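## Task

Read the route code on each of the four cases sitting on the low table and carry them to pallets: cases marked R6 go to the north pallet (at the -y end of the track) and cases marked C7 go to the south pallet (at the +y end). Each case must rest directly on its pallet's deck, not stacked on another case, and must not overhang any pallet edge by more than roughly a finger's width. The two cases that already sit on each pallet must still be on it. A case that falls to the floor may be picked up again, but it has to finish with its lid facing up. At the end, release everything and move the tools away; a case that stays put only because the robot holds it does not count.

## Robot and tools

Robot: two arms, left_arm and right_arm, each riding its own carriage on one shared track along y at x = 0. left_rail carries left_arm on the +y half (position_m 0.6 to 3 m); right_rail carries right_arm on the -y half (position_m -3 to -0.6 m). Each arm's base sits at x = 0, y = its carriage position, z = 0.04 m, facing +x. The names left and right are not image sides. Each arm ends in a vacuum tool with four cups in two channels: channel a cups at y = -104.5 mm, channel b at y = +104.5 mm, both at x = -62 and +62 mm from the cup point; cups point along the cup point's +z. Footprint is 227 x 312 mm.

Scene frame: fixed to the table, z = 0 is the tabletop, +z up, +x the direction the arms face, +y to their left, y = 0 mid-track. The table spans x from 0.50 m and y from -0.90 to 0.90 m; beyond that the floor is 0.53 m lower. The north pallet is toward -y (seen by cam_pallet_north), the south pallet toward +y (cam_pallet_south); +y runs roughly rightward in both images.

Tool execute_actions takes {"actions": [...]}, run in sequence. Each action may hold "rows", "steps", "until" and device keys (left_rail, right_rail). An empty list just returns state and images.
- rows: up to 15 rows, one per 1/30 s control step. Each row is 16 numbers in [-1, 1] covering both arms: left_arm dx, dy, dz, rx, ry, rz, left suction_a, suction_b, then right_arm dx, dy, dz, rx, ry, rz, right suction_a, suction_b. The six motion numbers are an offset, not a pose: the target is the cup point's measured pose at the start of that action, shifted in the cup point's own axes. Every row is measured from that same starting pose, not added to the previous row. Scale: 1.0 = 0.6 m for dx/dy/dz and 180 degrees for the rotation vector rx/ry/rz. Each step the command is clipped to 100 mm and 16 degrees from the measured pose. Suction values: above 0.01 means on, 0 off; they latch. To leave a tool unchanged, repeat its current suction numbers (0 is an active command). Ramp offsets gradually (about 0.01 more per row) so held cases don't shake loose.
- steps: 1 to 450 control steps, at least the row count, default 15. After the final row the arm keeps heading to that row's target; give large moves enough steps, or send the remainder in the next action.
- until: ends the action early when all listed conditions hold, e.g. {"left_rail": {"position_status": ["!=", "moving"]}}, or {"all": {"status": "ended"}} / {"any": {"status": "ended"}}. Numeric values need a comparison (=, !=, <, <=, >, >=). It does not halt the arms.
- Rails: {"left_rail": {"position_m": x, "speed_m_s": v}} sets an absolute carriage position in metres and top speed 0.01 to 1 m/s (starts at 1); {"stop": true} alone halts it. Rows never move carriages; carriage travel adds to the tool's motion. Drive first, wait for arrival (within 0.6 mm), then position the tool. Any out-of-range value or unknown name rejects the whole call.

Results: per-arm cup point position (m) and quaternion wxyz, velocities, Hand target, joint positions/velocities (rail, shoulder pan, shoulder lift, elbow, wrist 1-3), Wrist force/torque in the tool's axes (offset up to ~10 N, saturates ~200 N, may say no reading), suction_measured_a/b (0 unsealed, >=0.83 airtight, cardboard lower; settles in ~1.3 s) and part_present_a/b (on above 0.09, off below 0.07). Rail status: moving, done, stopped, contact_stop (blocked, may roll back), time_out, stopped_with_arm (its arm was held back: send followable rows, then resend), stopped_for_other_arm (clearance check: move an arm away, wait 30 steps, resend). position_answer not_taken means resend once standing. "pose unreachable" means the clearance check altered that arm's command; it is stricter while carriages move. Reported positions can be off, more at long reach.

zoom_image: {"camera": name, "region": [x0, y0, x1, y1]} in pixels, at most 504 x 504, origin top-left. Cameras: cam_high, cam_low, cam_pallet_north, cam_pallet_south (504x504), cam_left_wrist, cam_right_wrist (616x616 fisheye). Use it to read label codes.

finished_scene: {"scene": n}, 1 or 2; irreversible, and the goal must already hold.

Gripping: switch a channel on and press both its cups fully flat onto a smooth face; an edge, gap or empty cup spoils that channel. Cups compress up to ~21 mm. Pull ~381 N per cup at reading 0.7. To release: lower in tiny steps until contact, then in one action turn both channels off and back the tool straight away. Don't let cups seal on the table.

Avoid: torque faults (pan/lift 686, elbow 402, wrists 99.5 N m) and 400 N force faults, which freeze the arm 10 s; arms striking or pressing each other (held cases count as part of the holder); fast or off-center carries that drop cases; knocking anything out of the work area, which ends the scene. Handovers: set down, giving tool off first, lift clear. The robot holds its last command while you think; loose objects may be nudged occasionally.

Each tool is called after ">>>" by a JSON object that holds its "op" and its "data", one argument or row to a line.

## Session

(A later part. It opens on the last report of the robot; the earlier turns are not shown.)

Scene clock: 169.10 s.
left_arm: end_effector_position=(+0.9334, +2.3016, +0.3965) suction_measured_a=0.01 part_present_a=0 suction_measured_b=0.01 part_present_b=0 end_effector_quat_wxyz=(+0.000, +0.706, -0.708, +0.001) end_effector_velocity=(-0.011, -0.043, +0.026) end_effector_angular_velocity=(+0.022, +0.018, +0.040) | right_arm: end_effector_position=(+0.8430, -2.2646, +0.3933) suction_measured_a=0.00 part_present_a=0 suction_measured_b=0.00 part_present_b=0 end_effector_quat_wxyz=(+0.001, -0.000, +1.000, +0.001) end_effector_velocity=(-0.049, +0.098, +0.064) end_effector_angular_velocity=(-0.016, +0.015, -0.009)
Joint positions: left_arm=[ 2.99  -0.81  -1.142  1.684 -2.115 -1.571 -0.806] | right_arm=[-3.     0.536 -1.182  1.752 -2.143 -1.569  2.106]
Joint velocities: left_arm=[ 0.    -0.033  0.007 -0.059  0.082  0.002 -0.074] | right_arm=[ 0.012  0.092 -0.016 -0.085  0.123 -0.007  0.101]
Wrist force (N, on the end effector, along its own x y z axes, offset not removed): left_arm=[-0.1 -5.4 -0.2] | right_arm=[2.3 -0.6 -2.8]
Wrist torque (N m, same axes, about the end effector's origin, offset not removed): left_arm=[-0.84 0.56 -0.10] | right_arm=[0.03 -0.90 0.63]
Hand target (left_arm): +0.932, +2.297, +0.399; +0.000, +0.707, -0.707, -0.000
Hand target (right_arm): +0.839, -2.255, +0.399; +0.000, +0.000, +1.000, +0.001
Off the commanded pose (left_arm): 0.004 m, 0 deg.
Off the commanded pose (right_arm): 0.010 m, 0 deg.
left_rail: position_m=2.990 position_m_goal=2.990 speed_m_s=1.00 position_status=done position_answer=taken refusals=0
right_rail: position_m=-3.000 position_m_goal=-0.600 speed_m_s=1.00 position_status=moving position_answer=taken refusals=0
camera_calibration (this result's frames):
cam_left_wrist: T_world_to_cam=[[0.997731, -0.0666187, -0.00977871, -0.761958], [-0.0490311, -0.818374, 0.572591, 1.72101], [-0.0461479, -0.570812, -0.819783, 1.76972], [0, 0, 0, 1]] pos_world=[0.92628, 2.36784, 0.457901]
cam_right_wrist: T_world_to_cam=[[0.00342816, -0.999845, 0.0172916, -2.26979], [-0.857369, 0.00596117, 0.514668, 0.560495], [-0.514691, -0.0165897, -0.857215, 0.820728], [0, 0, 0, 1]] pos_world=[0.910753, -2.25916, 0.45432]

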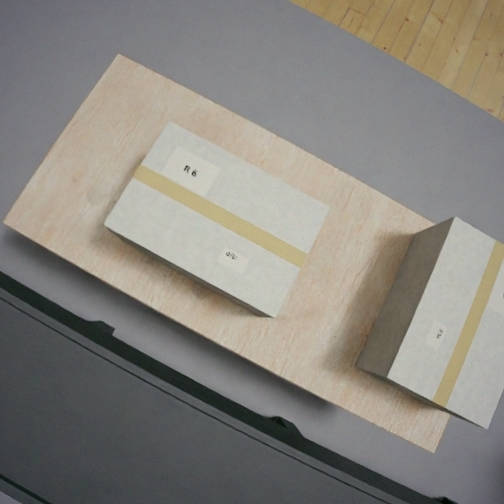

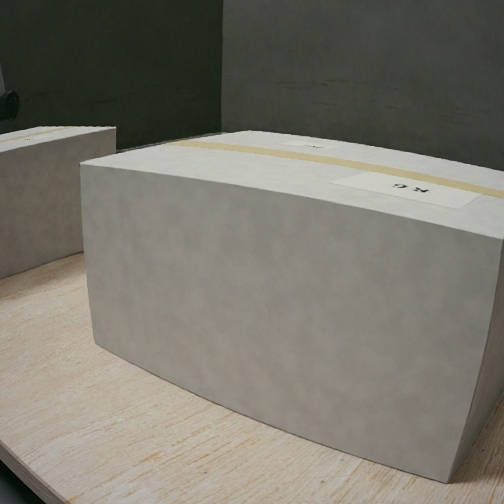

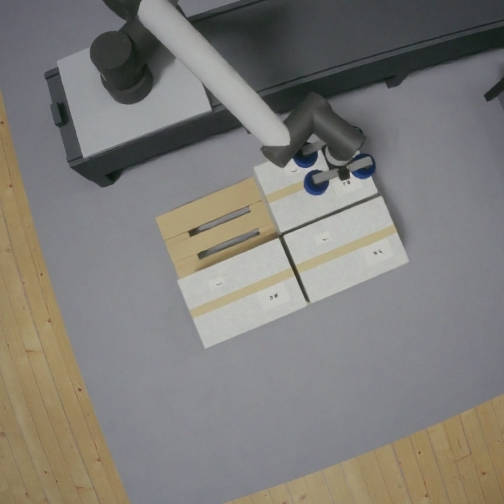

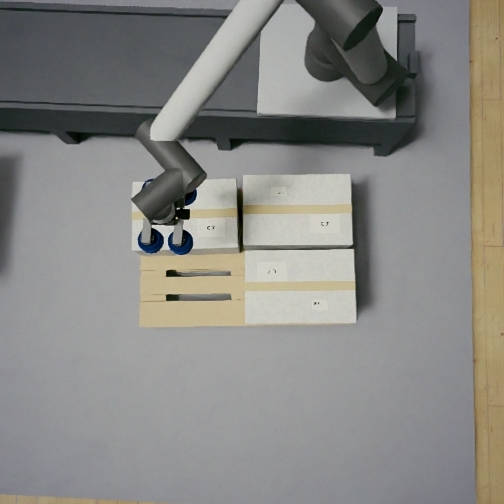

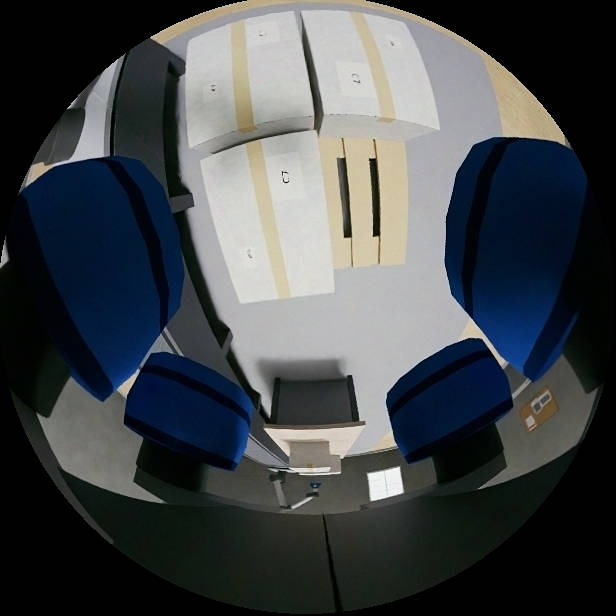

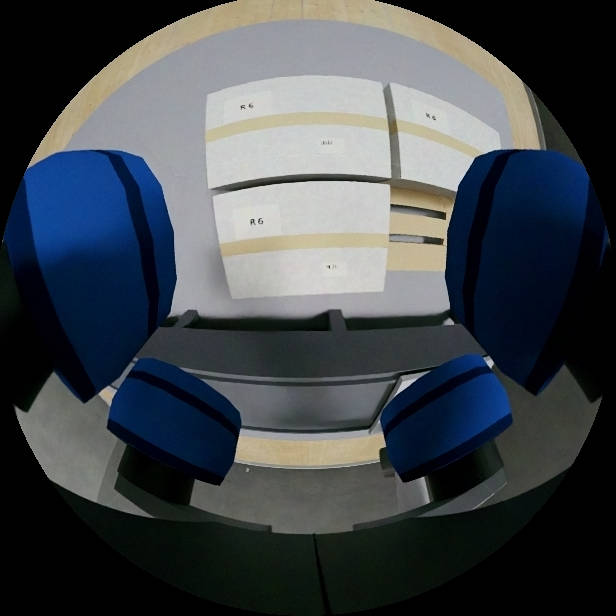

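Both first placements are inside the pallet edges. Checking the right arm's arrival over the next R6 case.

>>> {"op": "execute_actions", "data": {
  "actions": []
}}

>>> {"op": "zoom_image", "data": {
  "camera": "cam_right_wrist",
  "region": [100, 20, 520, 440]
}}

Scene clock: 174.47 s.
left_arm: end_effector_position=(+0.9325, +2.2976, +0.3988) suction_measured_a=0.01 part_present_a=0 suction_measured_b=0.01 part_present_b=0 end_effector_quat_wxyz=(+0.000, +0.707, -0.707, -0.000) end_effector_velocity=(+0.000, -0.000, -0.000) end_effector_angular_velocity=(+0.000, +0.000, -0.000) | right_arm: end_effector_position=(+0.8388, +0.1435, +0.3991) suction_measured_a=0.00 part_present_a=0 suction_measured_b=0.00 part_present_b=0 end_effector_quat_wxyz=(+0.000, +0.000, +1.000, +0.001) end_effector_velocity=(+0.000, -0.000, -0.000) end_effector_angular_velocity=(-0.000, -0.000, -0.000)
Joint positions: left_arm=[ 2.99  -0.813 -1.142  1.679 -2.107 -1.571 -0.813] | right_arm=[-0.6    0.545 -1.183  1.744 -2.132 -1.57   2.116]
Joint velocities: left_arm=[ 0. -0.  0. -0.  0. -0.  0.] | right_arm=[-0. -0.  0. -0. -0. -0.  0.]
Wrist force (N, on the end effector, along its own x y z axes, offset not removed): left_arm=[0.1 -4.7 4.0] | right_arm=[-1.9 -6.7 -5.0]
Wrist torque (N m, same axes, about the end effector's origin, offset not removed): left_arm=[-0.77 0.56 0.01] | right_arm=[-0.69 -0.40 0.60]
Hand target (left_arm): +0.932, +2.297, +0.399; +0.000, +0.707, -0.707, -0.000
Hand target (right_arm): +0.839, +0.143, +0.399; +0.000, +0.000, +1.000, +0.001
Off the commanded pose (left_arm): 0.001 m, 0 deg.
Off the commanded pose (right_arm): 0.002 m, 0 deg.
left_rail: position_m=2.990 position_m_goal=2.990 speed_m_s=1.00 position_status=done position_answer=taken refusals=0
right_rail: position_m=-0.600 position_m_goal=-0.600 speed_m_s=1.00 position_status=done position_answer=taken refusals=0
camera_calibration (this result's frames):
cam_left_wrist: T_world_to_cam=[[0.997949, -0.0629312, -0.0116975, -0.769164], [-0.0450019, -0.819756, 0.570942, 1.7165], [-0.0455192, -0.569245, -0.820907, 1.76553], [0, 0, 0, 1]] pos_world=[0.925198, 2.36373, 0.460317]
cam_right_wrist: T_world_to_cam=[[0.00242285, -0.999819, 0.0188786, 0.13802], [-0.856629, 0.00766489, 0.515875, 0.538181], [-0.515926, -0.0174218, -0.856456, 0.864334], [0, 0, 0, 1]] pos_world=[0.906619, 0.148928, 0.460024]

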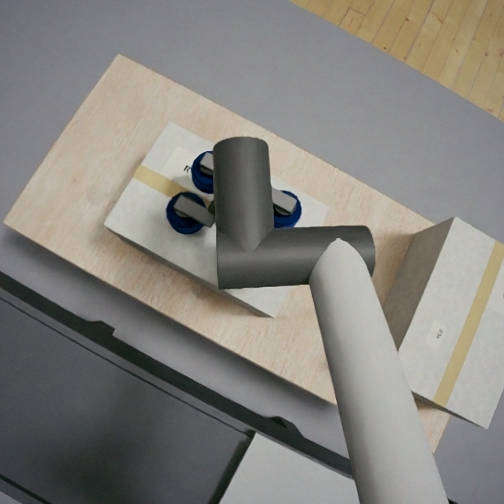

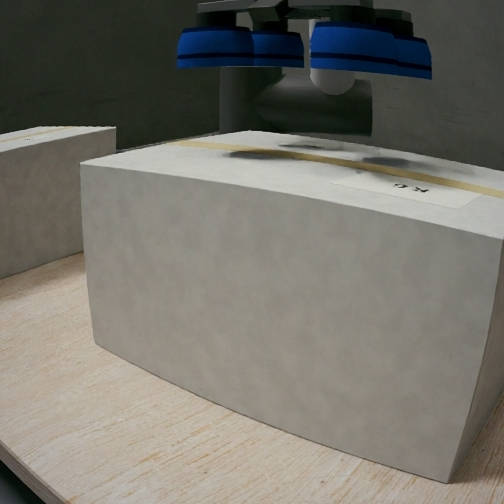

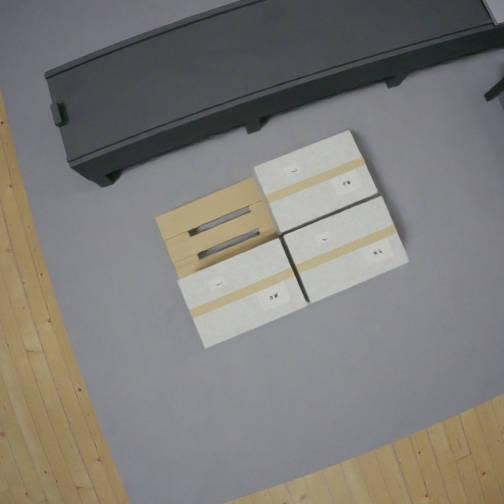

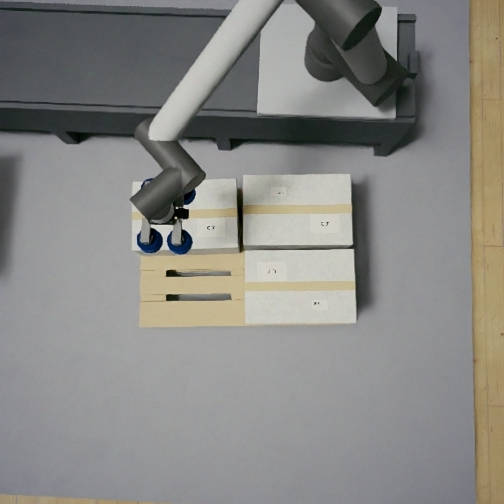

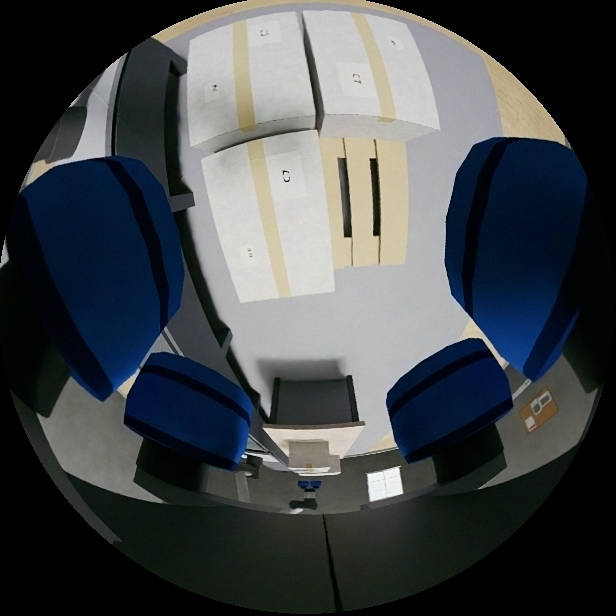

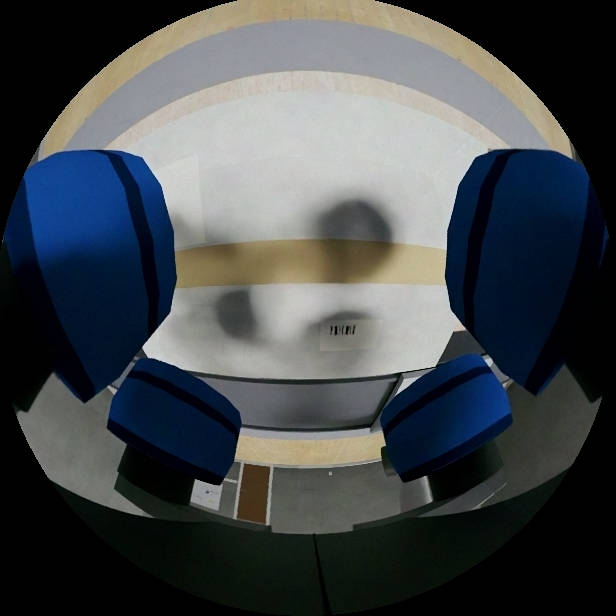

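Region (100, 20, 520, 440) of cam_right_wrist's 616x616 image, scaled by 1.200, with more detail than that image has.

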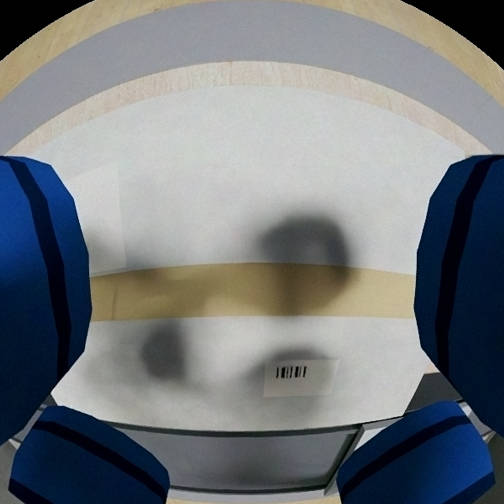

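>>> {"op": "execute_actions", "data": {
  "actions": [
    {"rows":[[0.015,0,0,0,0,0,0,0,-0.002,0.01,0.008,0,0,0,0,0],[0.035,0,0,0,0,0,0,0,-0.005,0.022,0.022,0,0,0,0,0],[0.06,0,0,0,0,0,0,0,-0.008,0.037,0.042,0,0,0,0,0],[0.09,0,0,0,0,0,0,0,-0.011,0.052,0.067,0,0,0,0,0],[0.13,0,0,0,0,0,0,0,-0.012,0.064,0.095,0,0,0,0,0],[0.17,0,0,0,0,0,0,0,-0.012,0.064,0.122,0,0,0,0,0],[0.4,-0.013,0,0,0,0,0,0,-0.012,0.064,0.146,0,0,0,0,0],[0.4,-0.013,0,0,0,0,0,0,-0.012,0.064,0.165,0,0,0,0,0],[0.4,-0.013,0,0,0,0,0,0,-0.012,0.064,0.18,0,0,0,0,0],[0.4,-0.013,0,0,0,0,0,0,-0.012,0.064,0.191,0,0,0,0,0],[0.4,-0.013,0,0,0,0,0,0,-0.012,0.064,0.2,0,0,0,0,0],[0.4,-0.013,0,0,0,0,0,0,-0.012,0.064,0.207,0,0,0,0,0],[0.4,-0.013,0,0,0,0,0,0,-0.012,0.064,0.212,0,0,0,0,0],[0.4,-0.013,0,0,0,0,0,0,-0.012,0.064,0.216,0,0,0,0,0],[0.4,-0.013,0,0,0,0,0,0,-0.012,0.064,0.216,0,0,0,1,1]],"steps":19}
  ]
}}

Scene clock: 190.33 s.
left_arm: end_effector_position=(+0.9370, +2.0671, +0.3981) suction_measured_a=0.01 part_present_a=0 suction_measured_b=0.01 part_present_b=0 end_effector_quat_wxyz=(+0.000, +0.707, -0.707, +0.000) end_effector_velocity=(+0.031, -0.102, +0.002) end_effector_angular_velocity=(+0.008, +0.006, +0.005) | right_arm: end_effector_position=(+0.8452, +0.1812, +0.2720) suction_measured_a=0.26 part_present_a=1 suction_measured_b=0.34 part_present_b=1 end_effector_quat_wxyz=(-0.000, +0.000, +1.000, +0.000) end_effector_velocity=(+0.005, +0.006, -0.032) end_effector_angular_velocity=(+0.005, -0.008, +0.000)
Joint positions: left_arm=[ 2.99  -0.931 -0.981  1.416 -2.006 -1.571 -0.931] | right_arm=[-0.6    0.57  -1.066  1.767 -2.272 -1.57   2.141]
Joint velocities: left_arm=[ 0.    -0.028  0.102 -0.182  0.09   0.    -0.033] | right_arm=[ 0.     0.002  0.03   0.007 -0.046 -0.     0.001]
Wrist force (N, on the end effector, along its own x y z axes, offset not removed): left_arm=[3.9 -4.6 3.8] | right_arm=[0.3 12.5 53.5]
Wrist torque (N m, same axes, about the end effector's origin, offset not removed): left_arm=[-0.77 0.11 -0.14] | right_arm=[7.70 -0.20 0.83]
Hand target (left_arm): +0.940, +2.058, +0.398; +0.000, +0.707, -0.707, -0.000
Hand target (right_arm): +0.846, +0.182, +0.269; +0.000, +0.000, +1.000, +0.001
Off the commanded pose (left_arm): 0.010 m, 0 deg.
Off the commanded pose (right_arm): 0.003 m, 0 deg.
left_rail: position_m=2.990 position_m_goal=2.990 speed_m_s=1.00 position_status=done position_answer=taken refusals=0
right_rail: position_m=-0.600 position_m_goal=-0.600 speed_m_s=1.00 position_status=done position_answer=taken refusals=0
camera_calibration (this result's frames):
cam_left_wrist: T_world_to_cam=[[0.997925, -0.0634269, -0.0110356, -0.78745], [-0.0457285, -0.818988, 0.571986, 1.5268], [-0.0453173, -0.570295, -0.820189, 1.63565], [0, 0, 0, 1]] pos_world=[0.929758, 2.13329, 0.459547]
cam_right_wrist: T_world_to_cam=[[0.00248117, -0.999805, 0.0196025, 0.177841], [-0.856022, 0.0080097, 0.516877, 0.608127], [-0.516933, -0.0180626, -0.855835, 0.760173], [0, 0, 0, 1]] pos_world=[0.913088, 0.186666, 0.332769]

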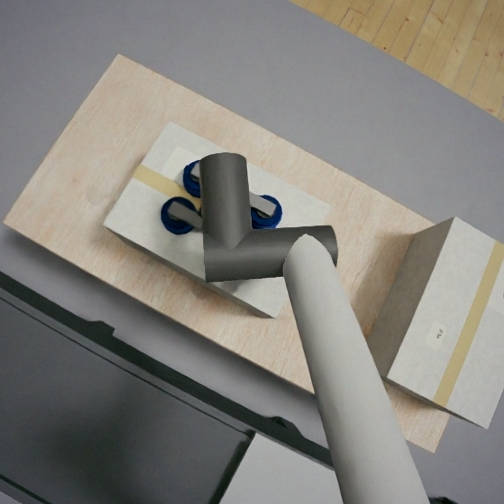

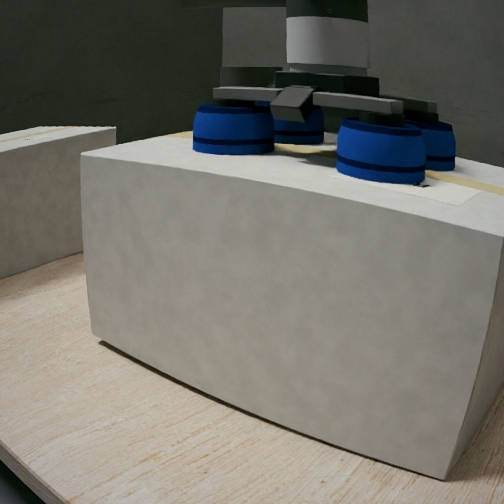

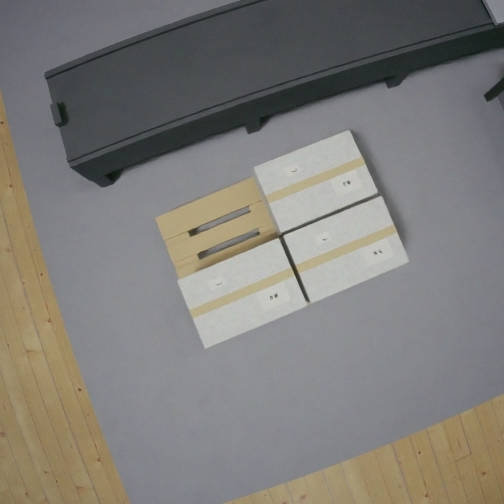

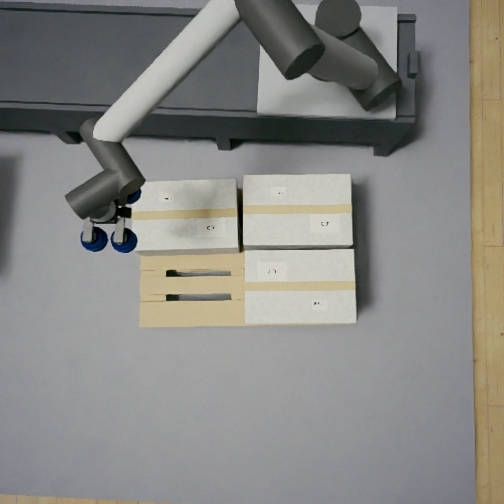

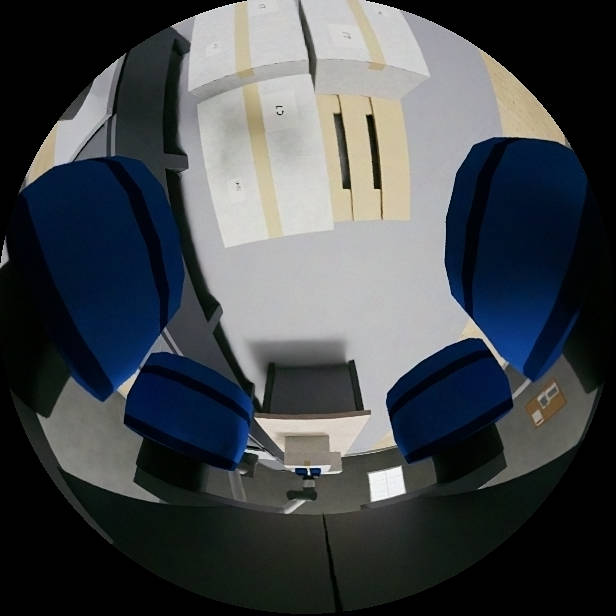

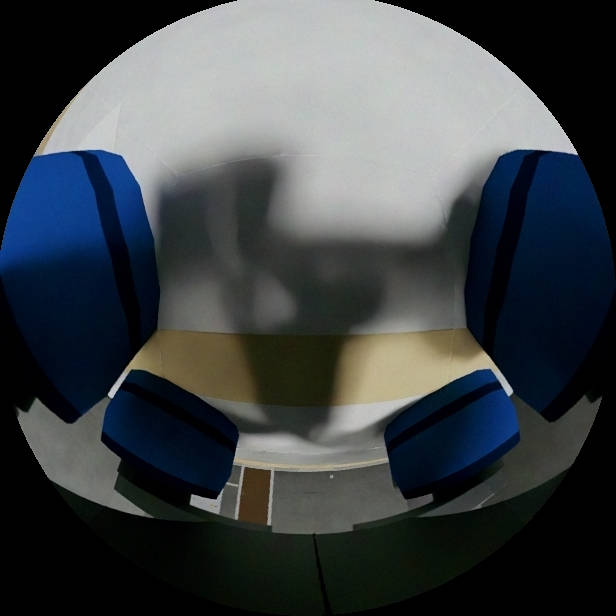

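>>> {"op": "execute_actions", "data": {
  "actions": [
    {"steps":1},
    {"rows":[[0.015,0,0,0,0,0,0,0,0,0,-0.006,0,0,0,1,1],[0.035,0,0,0,0,0,0,0,0,0,-0.015,0,0,0,1,1],[0.06,0,0,0,0,0,0,0,0,0,-0.03,0,0,0,1,1],[0.09,0,0,0,0,0,0,0,0,-0.005,-0.05,0,0,0,1,1],[0.13,0,0,0,0,0,0,0,0,-0.015,-0.075,0,0,0,1,1],[0.17,0,0,0,0,0,0,0,0,-0.03,-0.105,0,0,0,1,1],[0.54,0,0,0,0,0,0,0,0,-0.05,-0.14,0,0,0,1,1],[0.54,0,0,0,0,0,0,0,0,-0.25,-0.51,0,0,-0.017,1,1]],"steps":26},
    {"right_rail":{"position_m":-3.0},"steps":1}
  ]
}}

Scene clock: 195.00 s.
left_arm: end_effector_position=(+0.9384, +1.7382, +0.3974) suction_measured_a=0.01 part_present_a=0 suction_measured_b=0.01 part_present_b=0 end_effector_quat_wxyz=(+0.000, +0.707, -0.707, +0.001) end_effector_velocity=(+0.017, -0.043, +0.005) end_effector_angular_velocity=(+0.017, +0.013, +0.002) | right_arm: end_effector_position=(+0.8461, +0.0339, +0.5717) suction_measured_a=0.90 part_present_a=1 suction_measured_b=0.90 part_present_b=1 end_effector_quat_wxyz=(+0.001, -0.026, +1.000, +0.001) end_effector_velocity=(-0.002, -0.038, +0.040) end_effector_angular_velocity=(-0.005, +0.015, +0.004)
Joint positions: left_arm=[ 2.99  -1.056 -0.673  0.849 -1.75  -1.571 -1.056] | right_arm=[-0.6    0.452 -1.342  1.701 -1.932 -1.57   1.97 ]
Joint velocities: left_arm=[ 0.    -0.003  0.076 -0.16   0.105 -0.003 -0.005] | right_arm=[-0.012 -0.022 -0.032 -0.022  0.07   0.002 -0.026]
Wrist force (N, on the end effector, along its own x y z axes, offset not removed): left_arm=[2.9 -7.6 1.2] | right_arm=[-1.6 -5.6 2.6]
Wrist torque (N m, same axes, about the end effector's origin, offset not removed): left_arm=[-1.19 0.17 -0.06] | right_arm=[8.65 0.64 0.47]
Hand target (left_arm): +0.940, +1.734, +0.398; +0.000, +0.707, -0.707, -0.000
Hand target (right_arm): +0.846, +0.029, +0.576; +0.000, -0.027, +1.000, +0.001
Off the commanded pose (left_arm): 0.005 m, 0 deg.
Off the commanded pose (right_arm): 0.005 m, 0 deg.
left_rail: position_m=2.990 position_m_goal=2.990 speed_m_s=1.00 position_status=done position_answer=taken refusals=0
right_rail: position_m=-0.600 position_m_goal=-3.000 speed_m_s=1.00 position_status=moving position_answer=taken refusals=0
camera_calibration (this result's frames):
cam_left_wrist: T_world_to_cam=[[0.997958, -0.0630837, -0.0100531, -0.810688], [-0.0459651, -0.818427, 0.57277, 1.25683], [-0.0443601, -0.571138, -0.819655, 1.44793], [0, 0, 0, 1]] pos_world=[0.931033, 1.80445, 0.458773]
cam_right_wrist: T_world_to_cam=[[0.0554141, -0.998291, 0.0185787, -0.0194866], [-0.856442, -0.0379587, 0.514846, 0.45829], [-0.51326, -0.0444413, -0.857082, 1.01306], [0, 0, 0, 1]] pos_world=[0.913542, 0.0429644, 0.632687]

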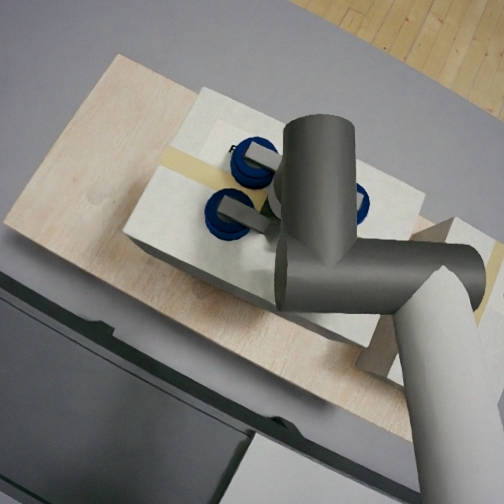

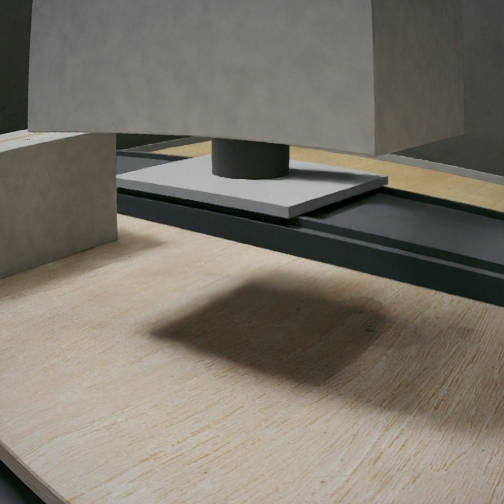

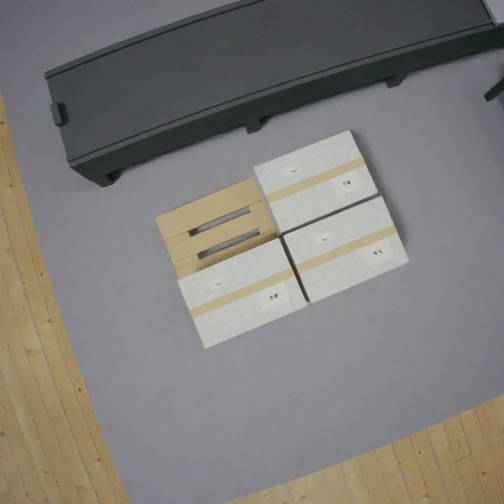

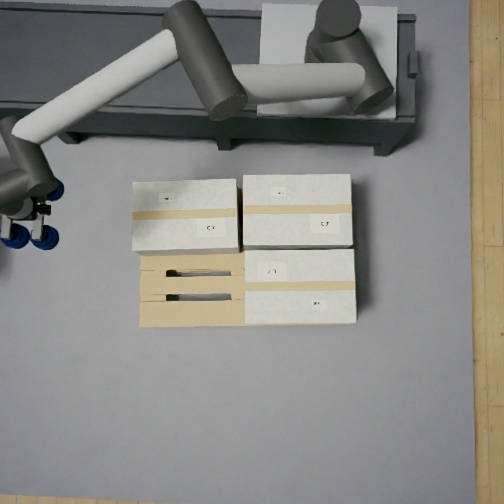

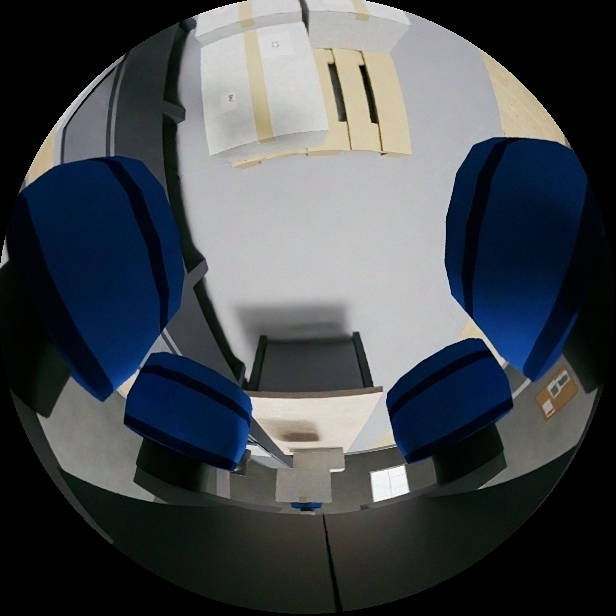

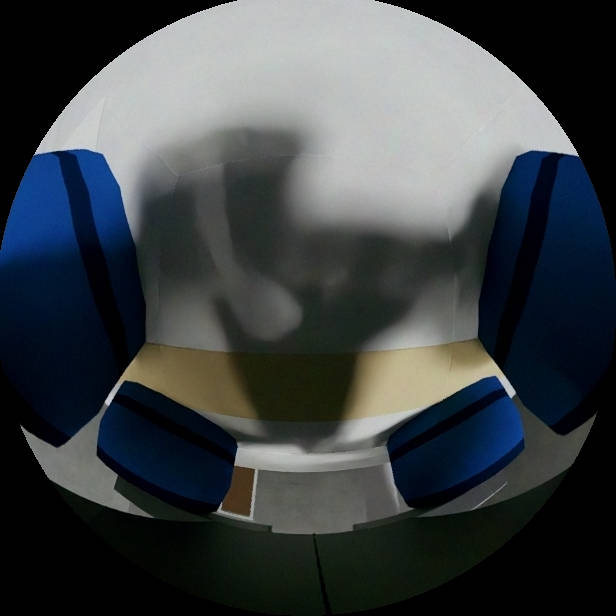

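>>> {"op": "execute_actions", "data": {
  "actions": [
    {"left_rail":{"position_m":0.6},"steps":1}
  ]
}}

Scene clock: 196.27 s.
left_arm: end_effector_position=(+0.9399, +1.7340, +0.3980) suction_measured_a=0.01 part_present_a=0 suction_measured_b=0.01 part_present_b=0 end_effector_quat_wxyz=(+0.000, +0.707, -0.707, -0.000) end_effector_velocity=(-0.000, -0.013, -0.000) end_effector_angular_velocity=(+0.002, +0.001, +0.000) | right_arm: end_effector_position=(+0.8461, -0.9916, +0.5757) suction_measured_a=0.90 part_present_a=1 suction_measured_b=0.90 part_present_b=1 end_effector_quat_wxyz=(+0.000, -0.027, +1.000, +0.001) end_effector_velocity=(-0.000, -1.000, +0.000) end_effector_angular_velocity=(+0.000, -0.000, +0.000)
Joint positions: left_arm=[ 2.99  -1.057 -0.665  0.834 -1.739 -1.571 -1.057] | right_arm=[-1.623  0.449 -1.345  1.698 -1.926 -1.57   1.967]
Joint velocities: left_arm=[-0.013  0.     0.001 -0.002  0.004 -0.    -0.   ] | right_arm=[-1.  0. -0. -0. -0. -0. -0.]
Wrist force (N, on the end effector, along its own x y z axes, offset not removed): left_arm=[0.5 -4.5 4.1] | right_arm=[-2.8 -4.4 13.3]
Wrist torque (N m, same axes, about the end effector's origin, offset not removed): left_arm=[-0.76 0.57 0.05] | right_arm=[7.95 0.36 0.58]
Hand target (left_arm): +0.940, +1.732, +0.398; +0.000, +0.707, -0.707, -0.000
Hand target (right_arm): +0.846, -1.035, +0.576; +0.000, -0.027, +1.000, +0.001
Off the commanded pose (left_arm): 0.001 m, 0 deg.
Off the commanded pose (right_arm): 0.001 m, 0 deg.
left_rail: position_m=2.990 position_m_goal=0.600 speed_m_s=1.00 position_status=moving position_answer=taken refusals=0
right_rail: position_m=-1.623 position_m_goal=-3.000 speed_m_s=1.00 position_status=moving position_answer=taken refusals=0
camera_calibration (this result's frames):
cam_left_wrist: T_world_to_cam=[[0.997948, -0.0629757, -0.0115931, -0.812026], [-0.0450712, -0.819416, 0.571424, 1.2546], [-0.0454855, -0.569729, -0.820573, 1.44504], [0, 0, 0, 1]] pos_world=[0.932634, 1.80018, 0.459437]
cam_right_wrist: T_world_to_cam=[[0.055714, -0.998266, 0.0189982, -1.04384], [-0.85591, -0.037954, 0.51573, 0.416313], [-0.514115, -0.0449941, -0.856541, 0.970692], [0, 0, 0, 1]] pos_world=[0.913529, -0.982553, 0.636563]

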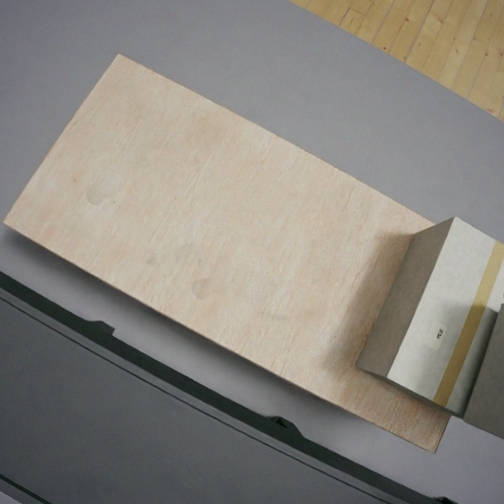

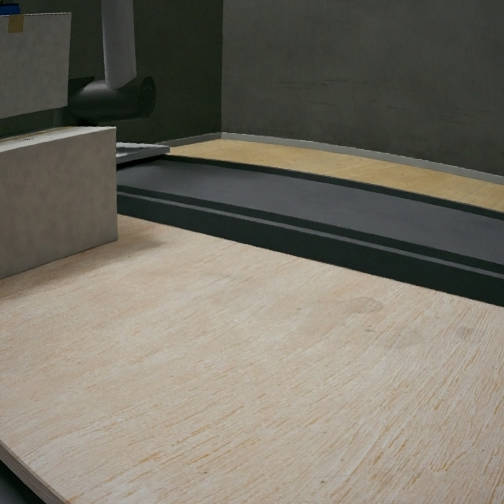

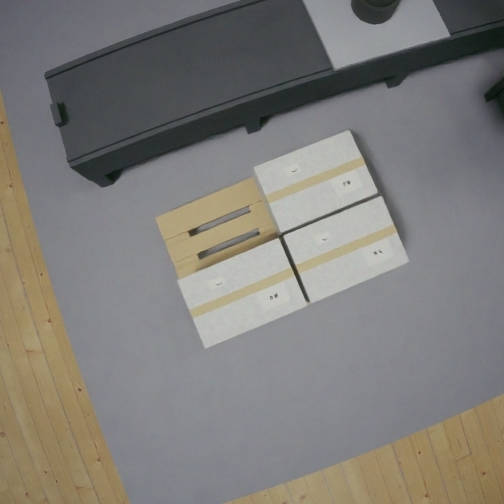

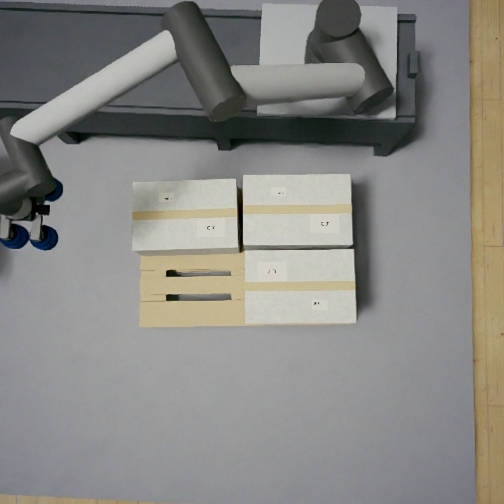

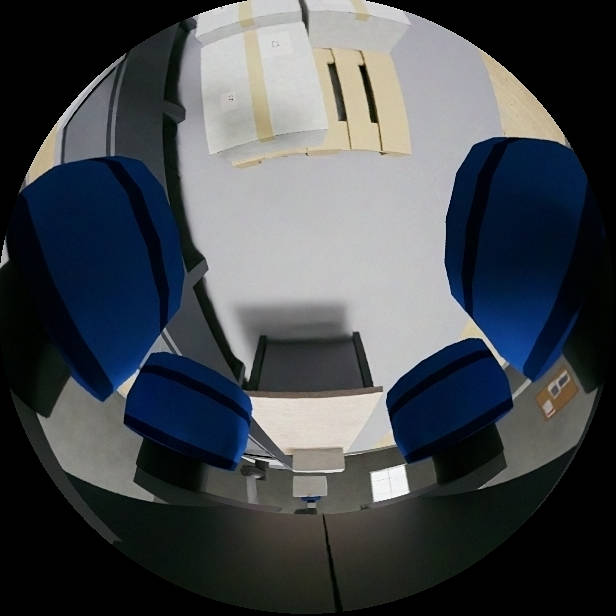

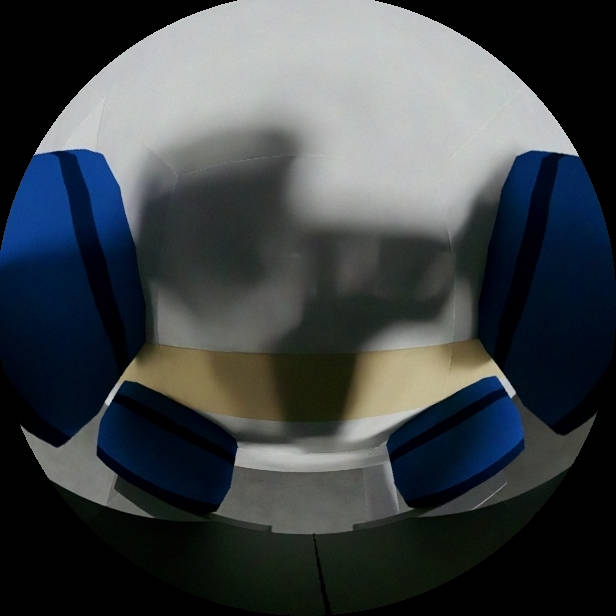

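>>> {"op": "execute_actions", "data": {
  "actions": []
}}

>>> {"op": "zoom_image", "data": {
  "camera": "cam_left_wrist",
  "region": [100, 20, 520, 440]
}}

Scene clock: 202.07 s.
left_arm: end_effector_position=(+0.9400, -0.6562, +0.3980) suction_measured_a=0.01 part_present_a=0 suction_measured_b=0.01 part_present_b=0 end_effector_quat_wxyz=(+0.000, +0.707, -0.707, -0.000) end_effector_velocity=(-0.000, -0.000, +0.000) end_effector_angular_velocity=(-0.000, -0.000, -0.000) | right_arm: end_effector_position=(+0.8461, -2.3685, +0.5757) suction_measured_a=0.90 part_present_a=1 suction_measured_b=0.90 part_present_b=1 end_effector_quat_wxyz=(+0.000, -0.027, +1.000, +0.001) end_effector_velocity=(-0.000, -0.000, -0.000) end_effector_angular_velocity=(-0.000, +0.000, -0.000)
Joint positions: left_arm=[ 0.6   -1.057 -0.665  0.833 -1.739 -1.571 -1.057] | right_arm=[-3.     0.449 -1.345  1.698 -1.925 -1.57   1.967]
Joint velocities: left_arm=[ 0. -0. -0.  0. -0.  0.  0.] | right_arm=[ 0.  0. -0.  0. -0. -0.  0.]
Wrist force (N, on the end effector, along its own x y z axes, offset not removed): left_arm=[1.2 -9.3 -0.6] | right_arm=[-4.0 -4.3 13.4]
Wrist torque (N m, same axes, about the end effector's origin, offset not removed): left_arm=[-1.51 0.42 -0.08] | right_arm=[7.87 0.53 0.65]
Hand target (left_arm): +0.940, -0.656, +0.398; +0.000, +0.707, -0.707, -0.000
Hand target (right_arm): +0.846, -2.368, +0.576; +0.000, -0.027, +1.000, +0.001
Off the commanded pose (left_arm): 0.000 m, 0 deg.
Off the commanded pose (right_arm): 0.001 m, 0 deg.
left_rail: position_m=0.600 position_m_goal=0.600 speed_m_s=1.00 position_status=done position_answer=taken refusals=0
right_rail: position_m=-3.000 position_m_goal=-3.000 speed_m_s=1.00 position_status=done position_answer=taken refusals=0
camera_calibration (this result's frames):
cam_left_wrist: T_world_to_cam=[[0.997947, -0.0629562, -0.0117946, -0.962569], [-0.0449521, -0.81957, 0.571212, -0.704131], [-0.0456279, -0.569509, -0.820718, 0.083629], [0, 0, 0, 1]] pos_world=[0.932756, -0.590057, 0.459491]
cam_right_wrist: T_world_to_cam=[[0.0557896, -0.998261, 0.0190163, -2.41836], [-0.855883, -0.0380074, 0.51577, 0.363888], [-0.514151, -0.0450503, -0.856516, 0.908644], [0, 0, 0, 1]] pos_world=[0.913545, -2.35939, 0.636573]

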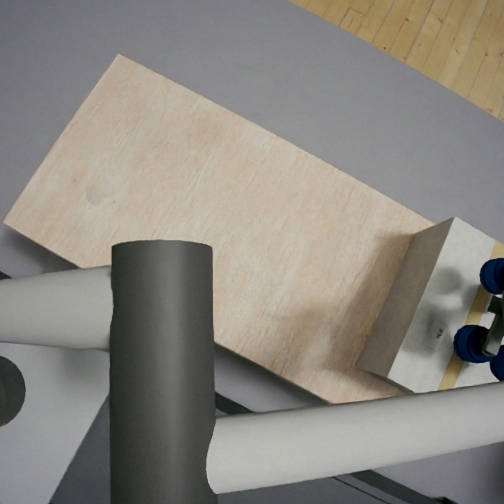

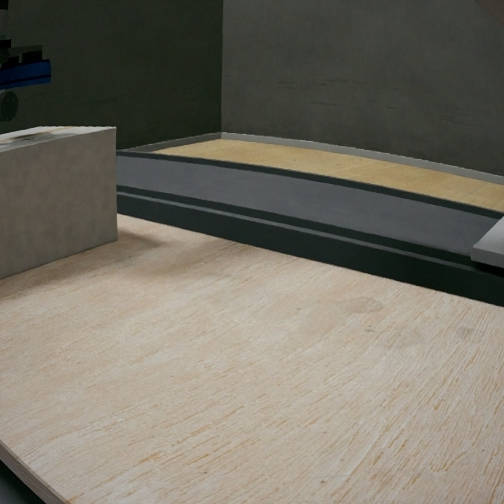

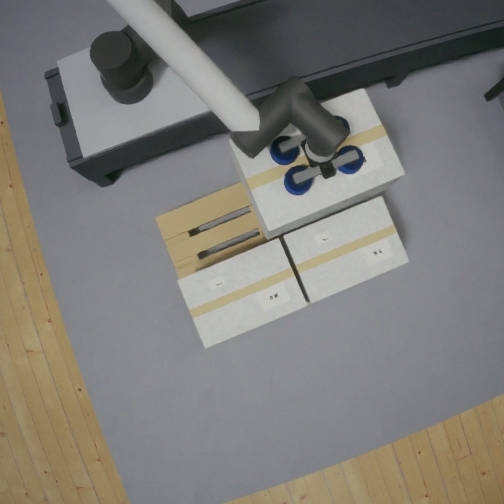

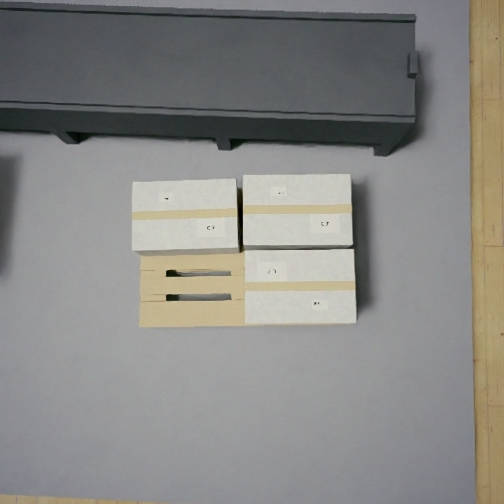

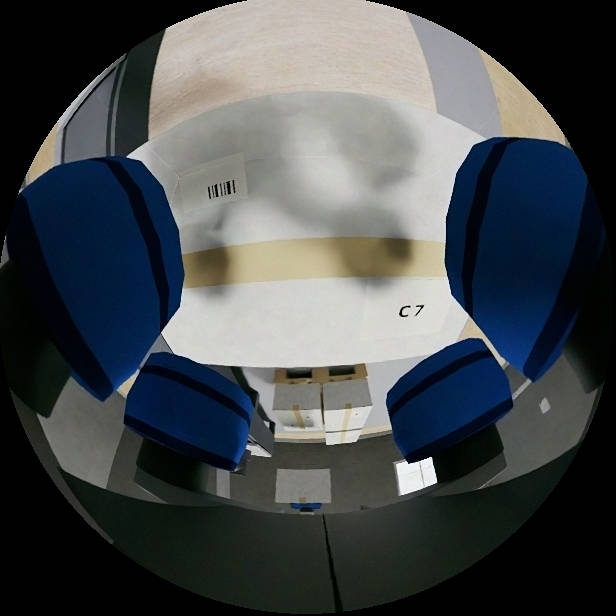

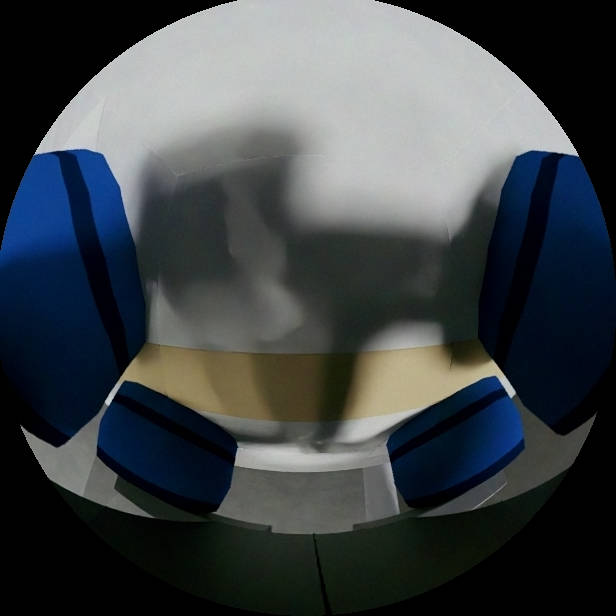

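Region (100, 20, 520, 440) of cam_left_wrist's 616x616 image, scaled by 1.200, with more detail than that image has.

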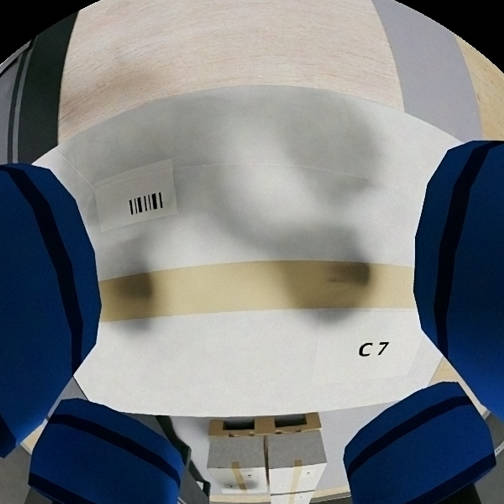

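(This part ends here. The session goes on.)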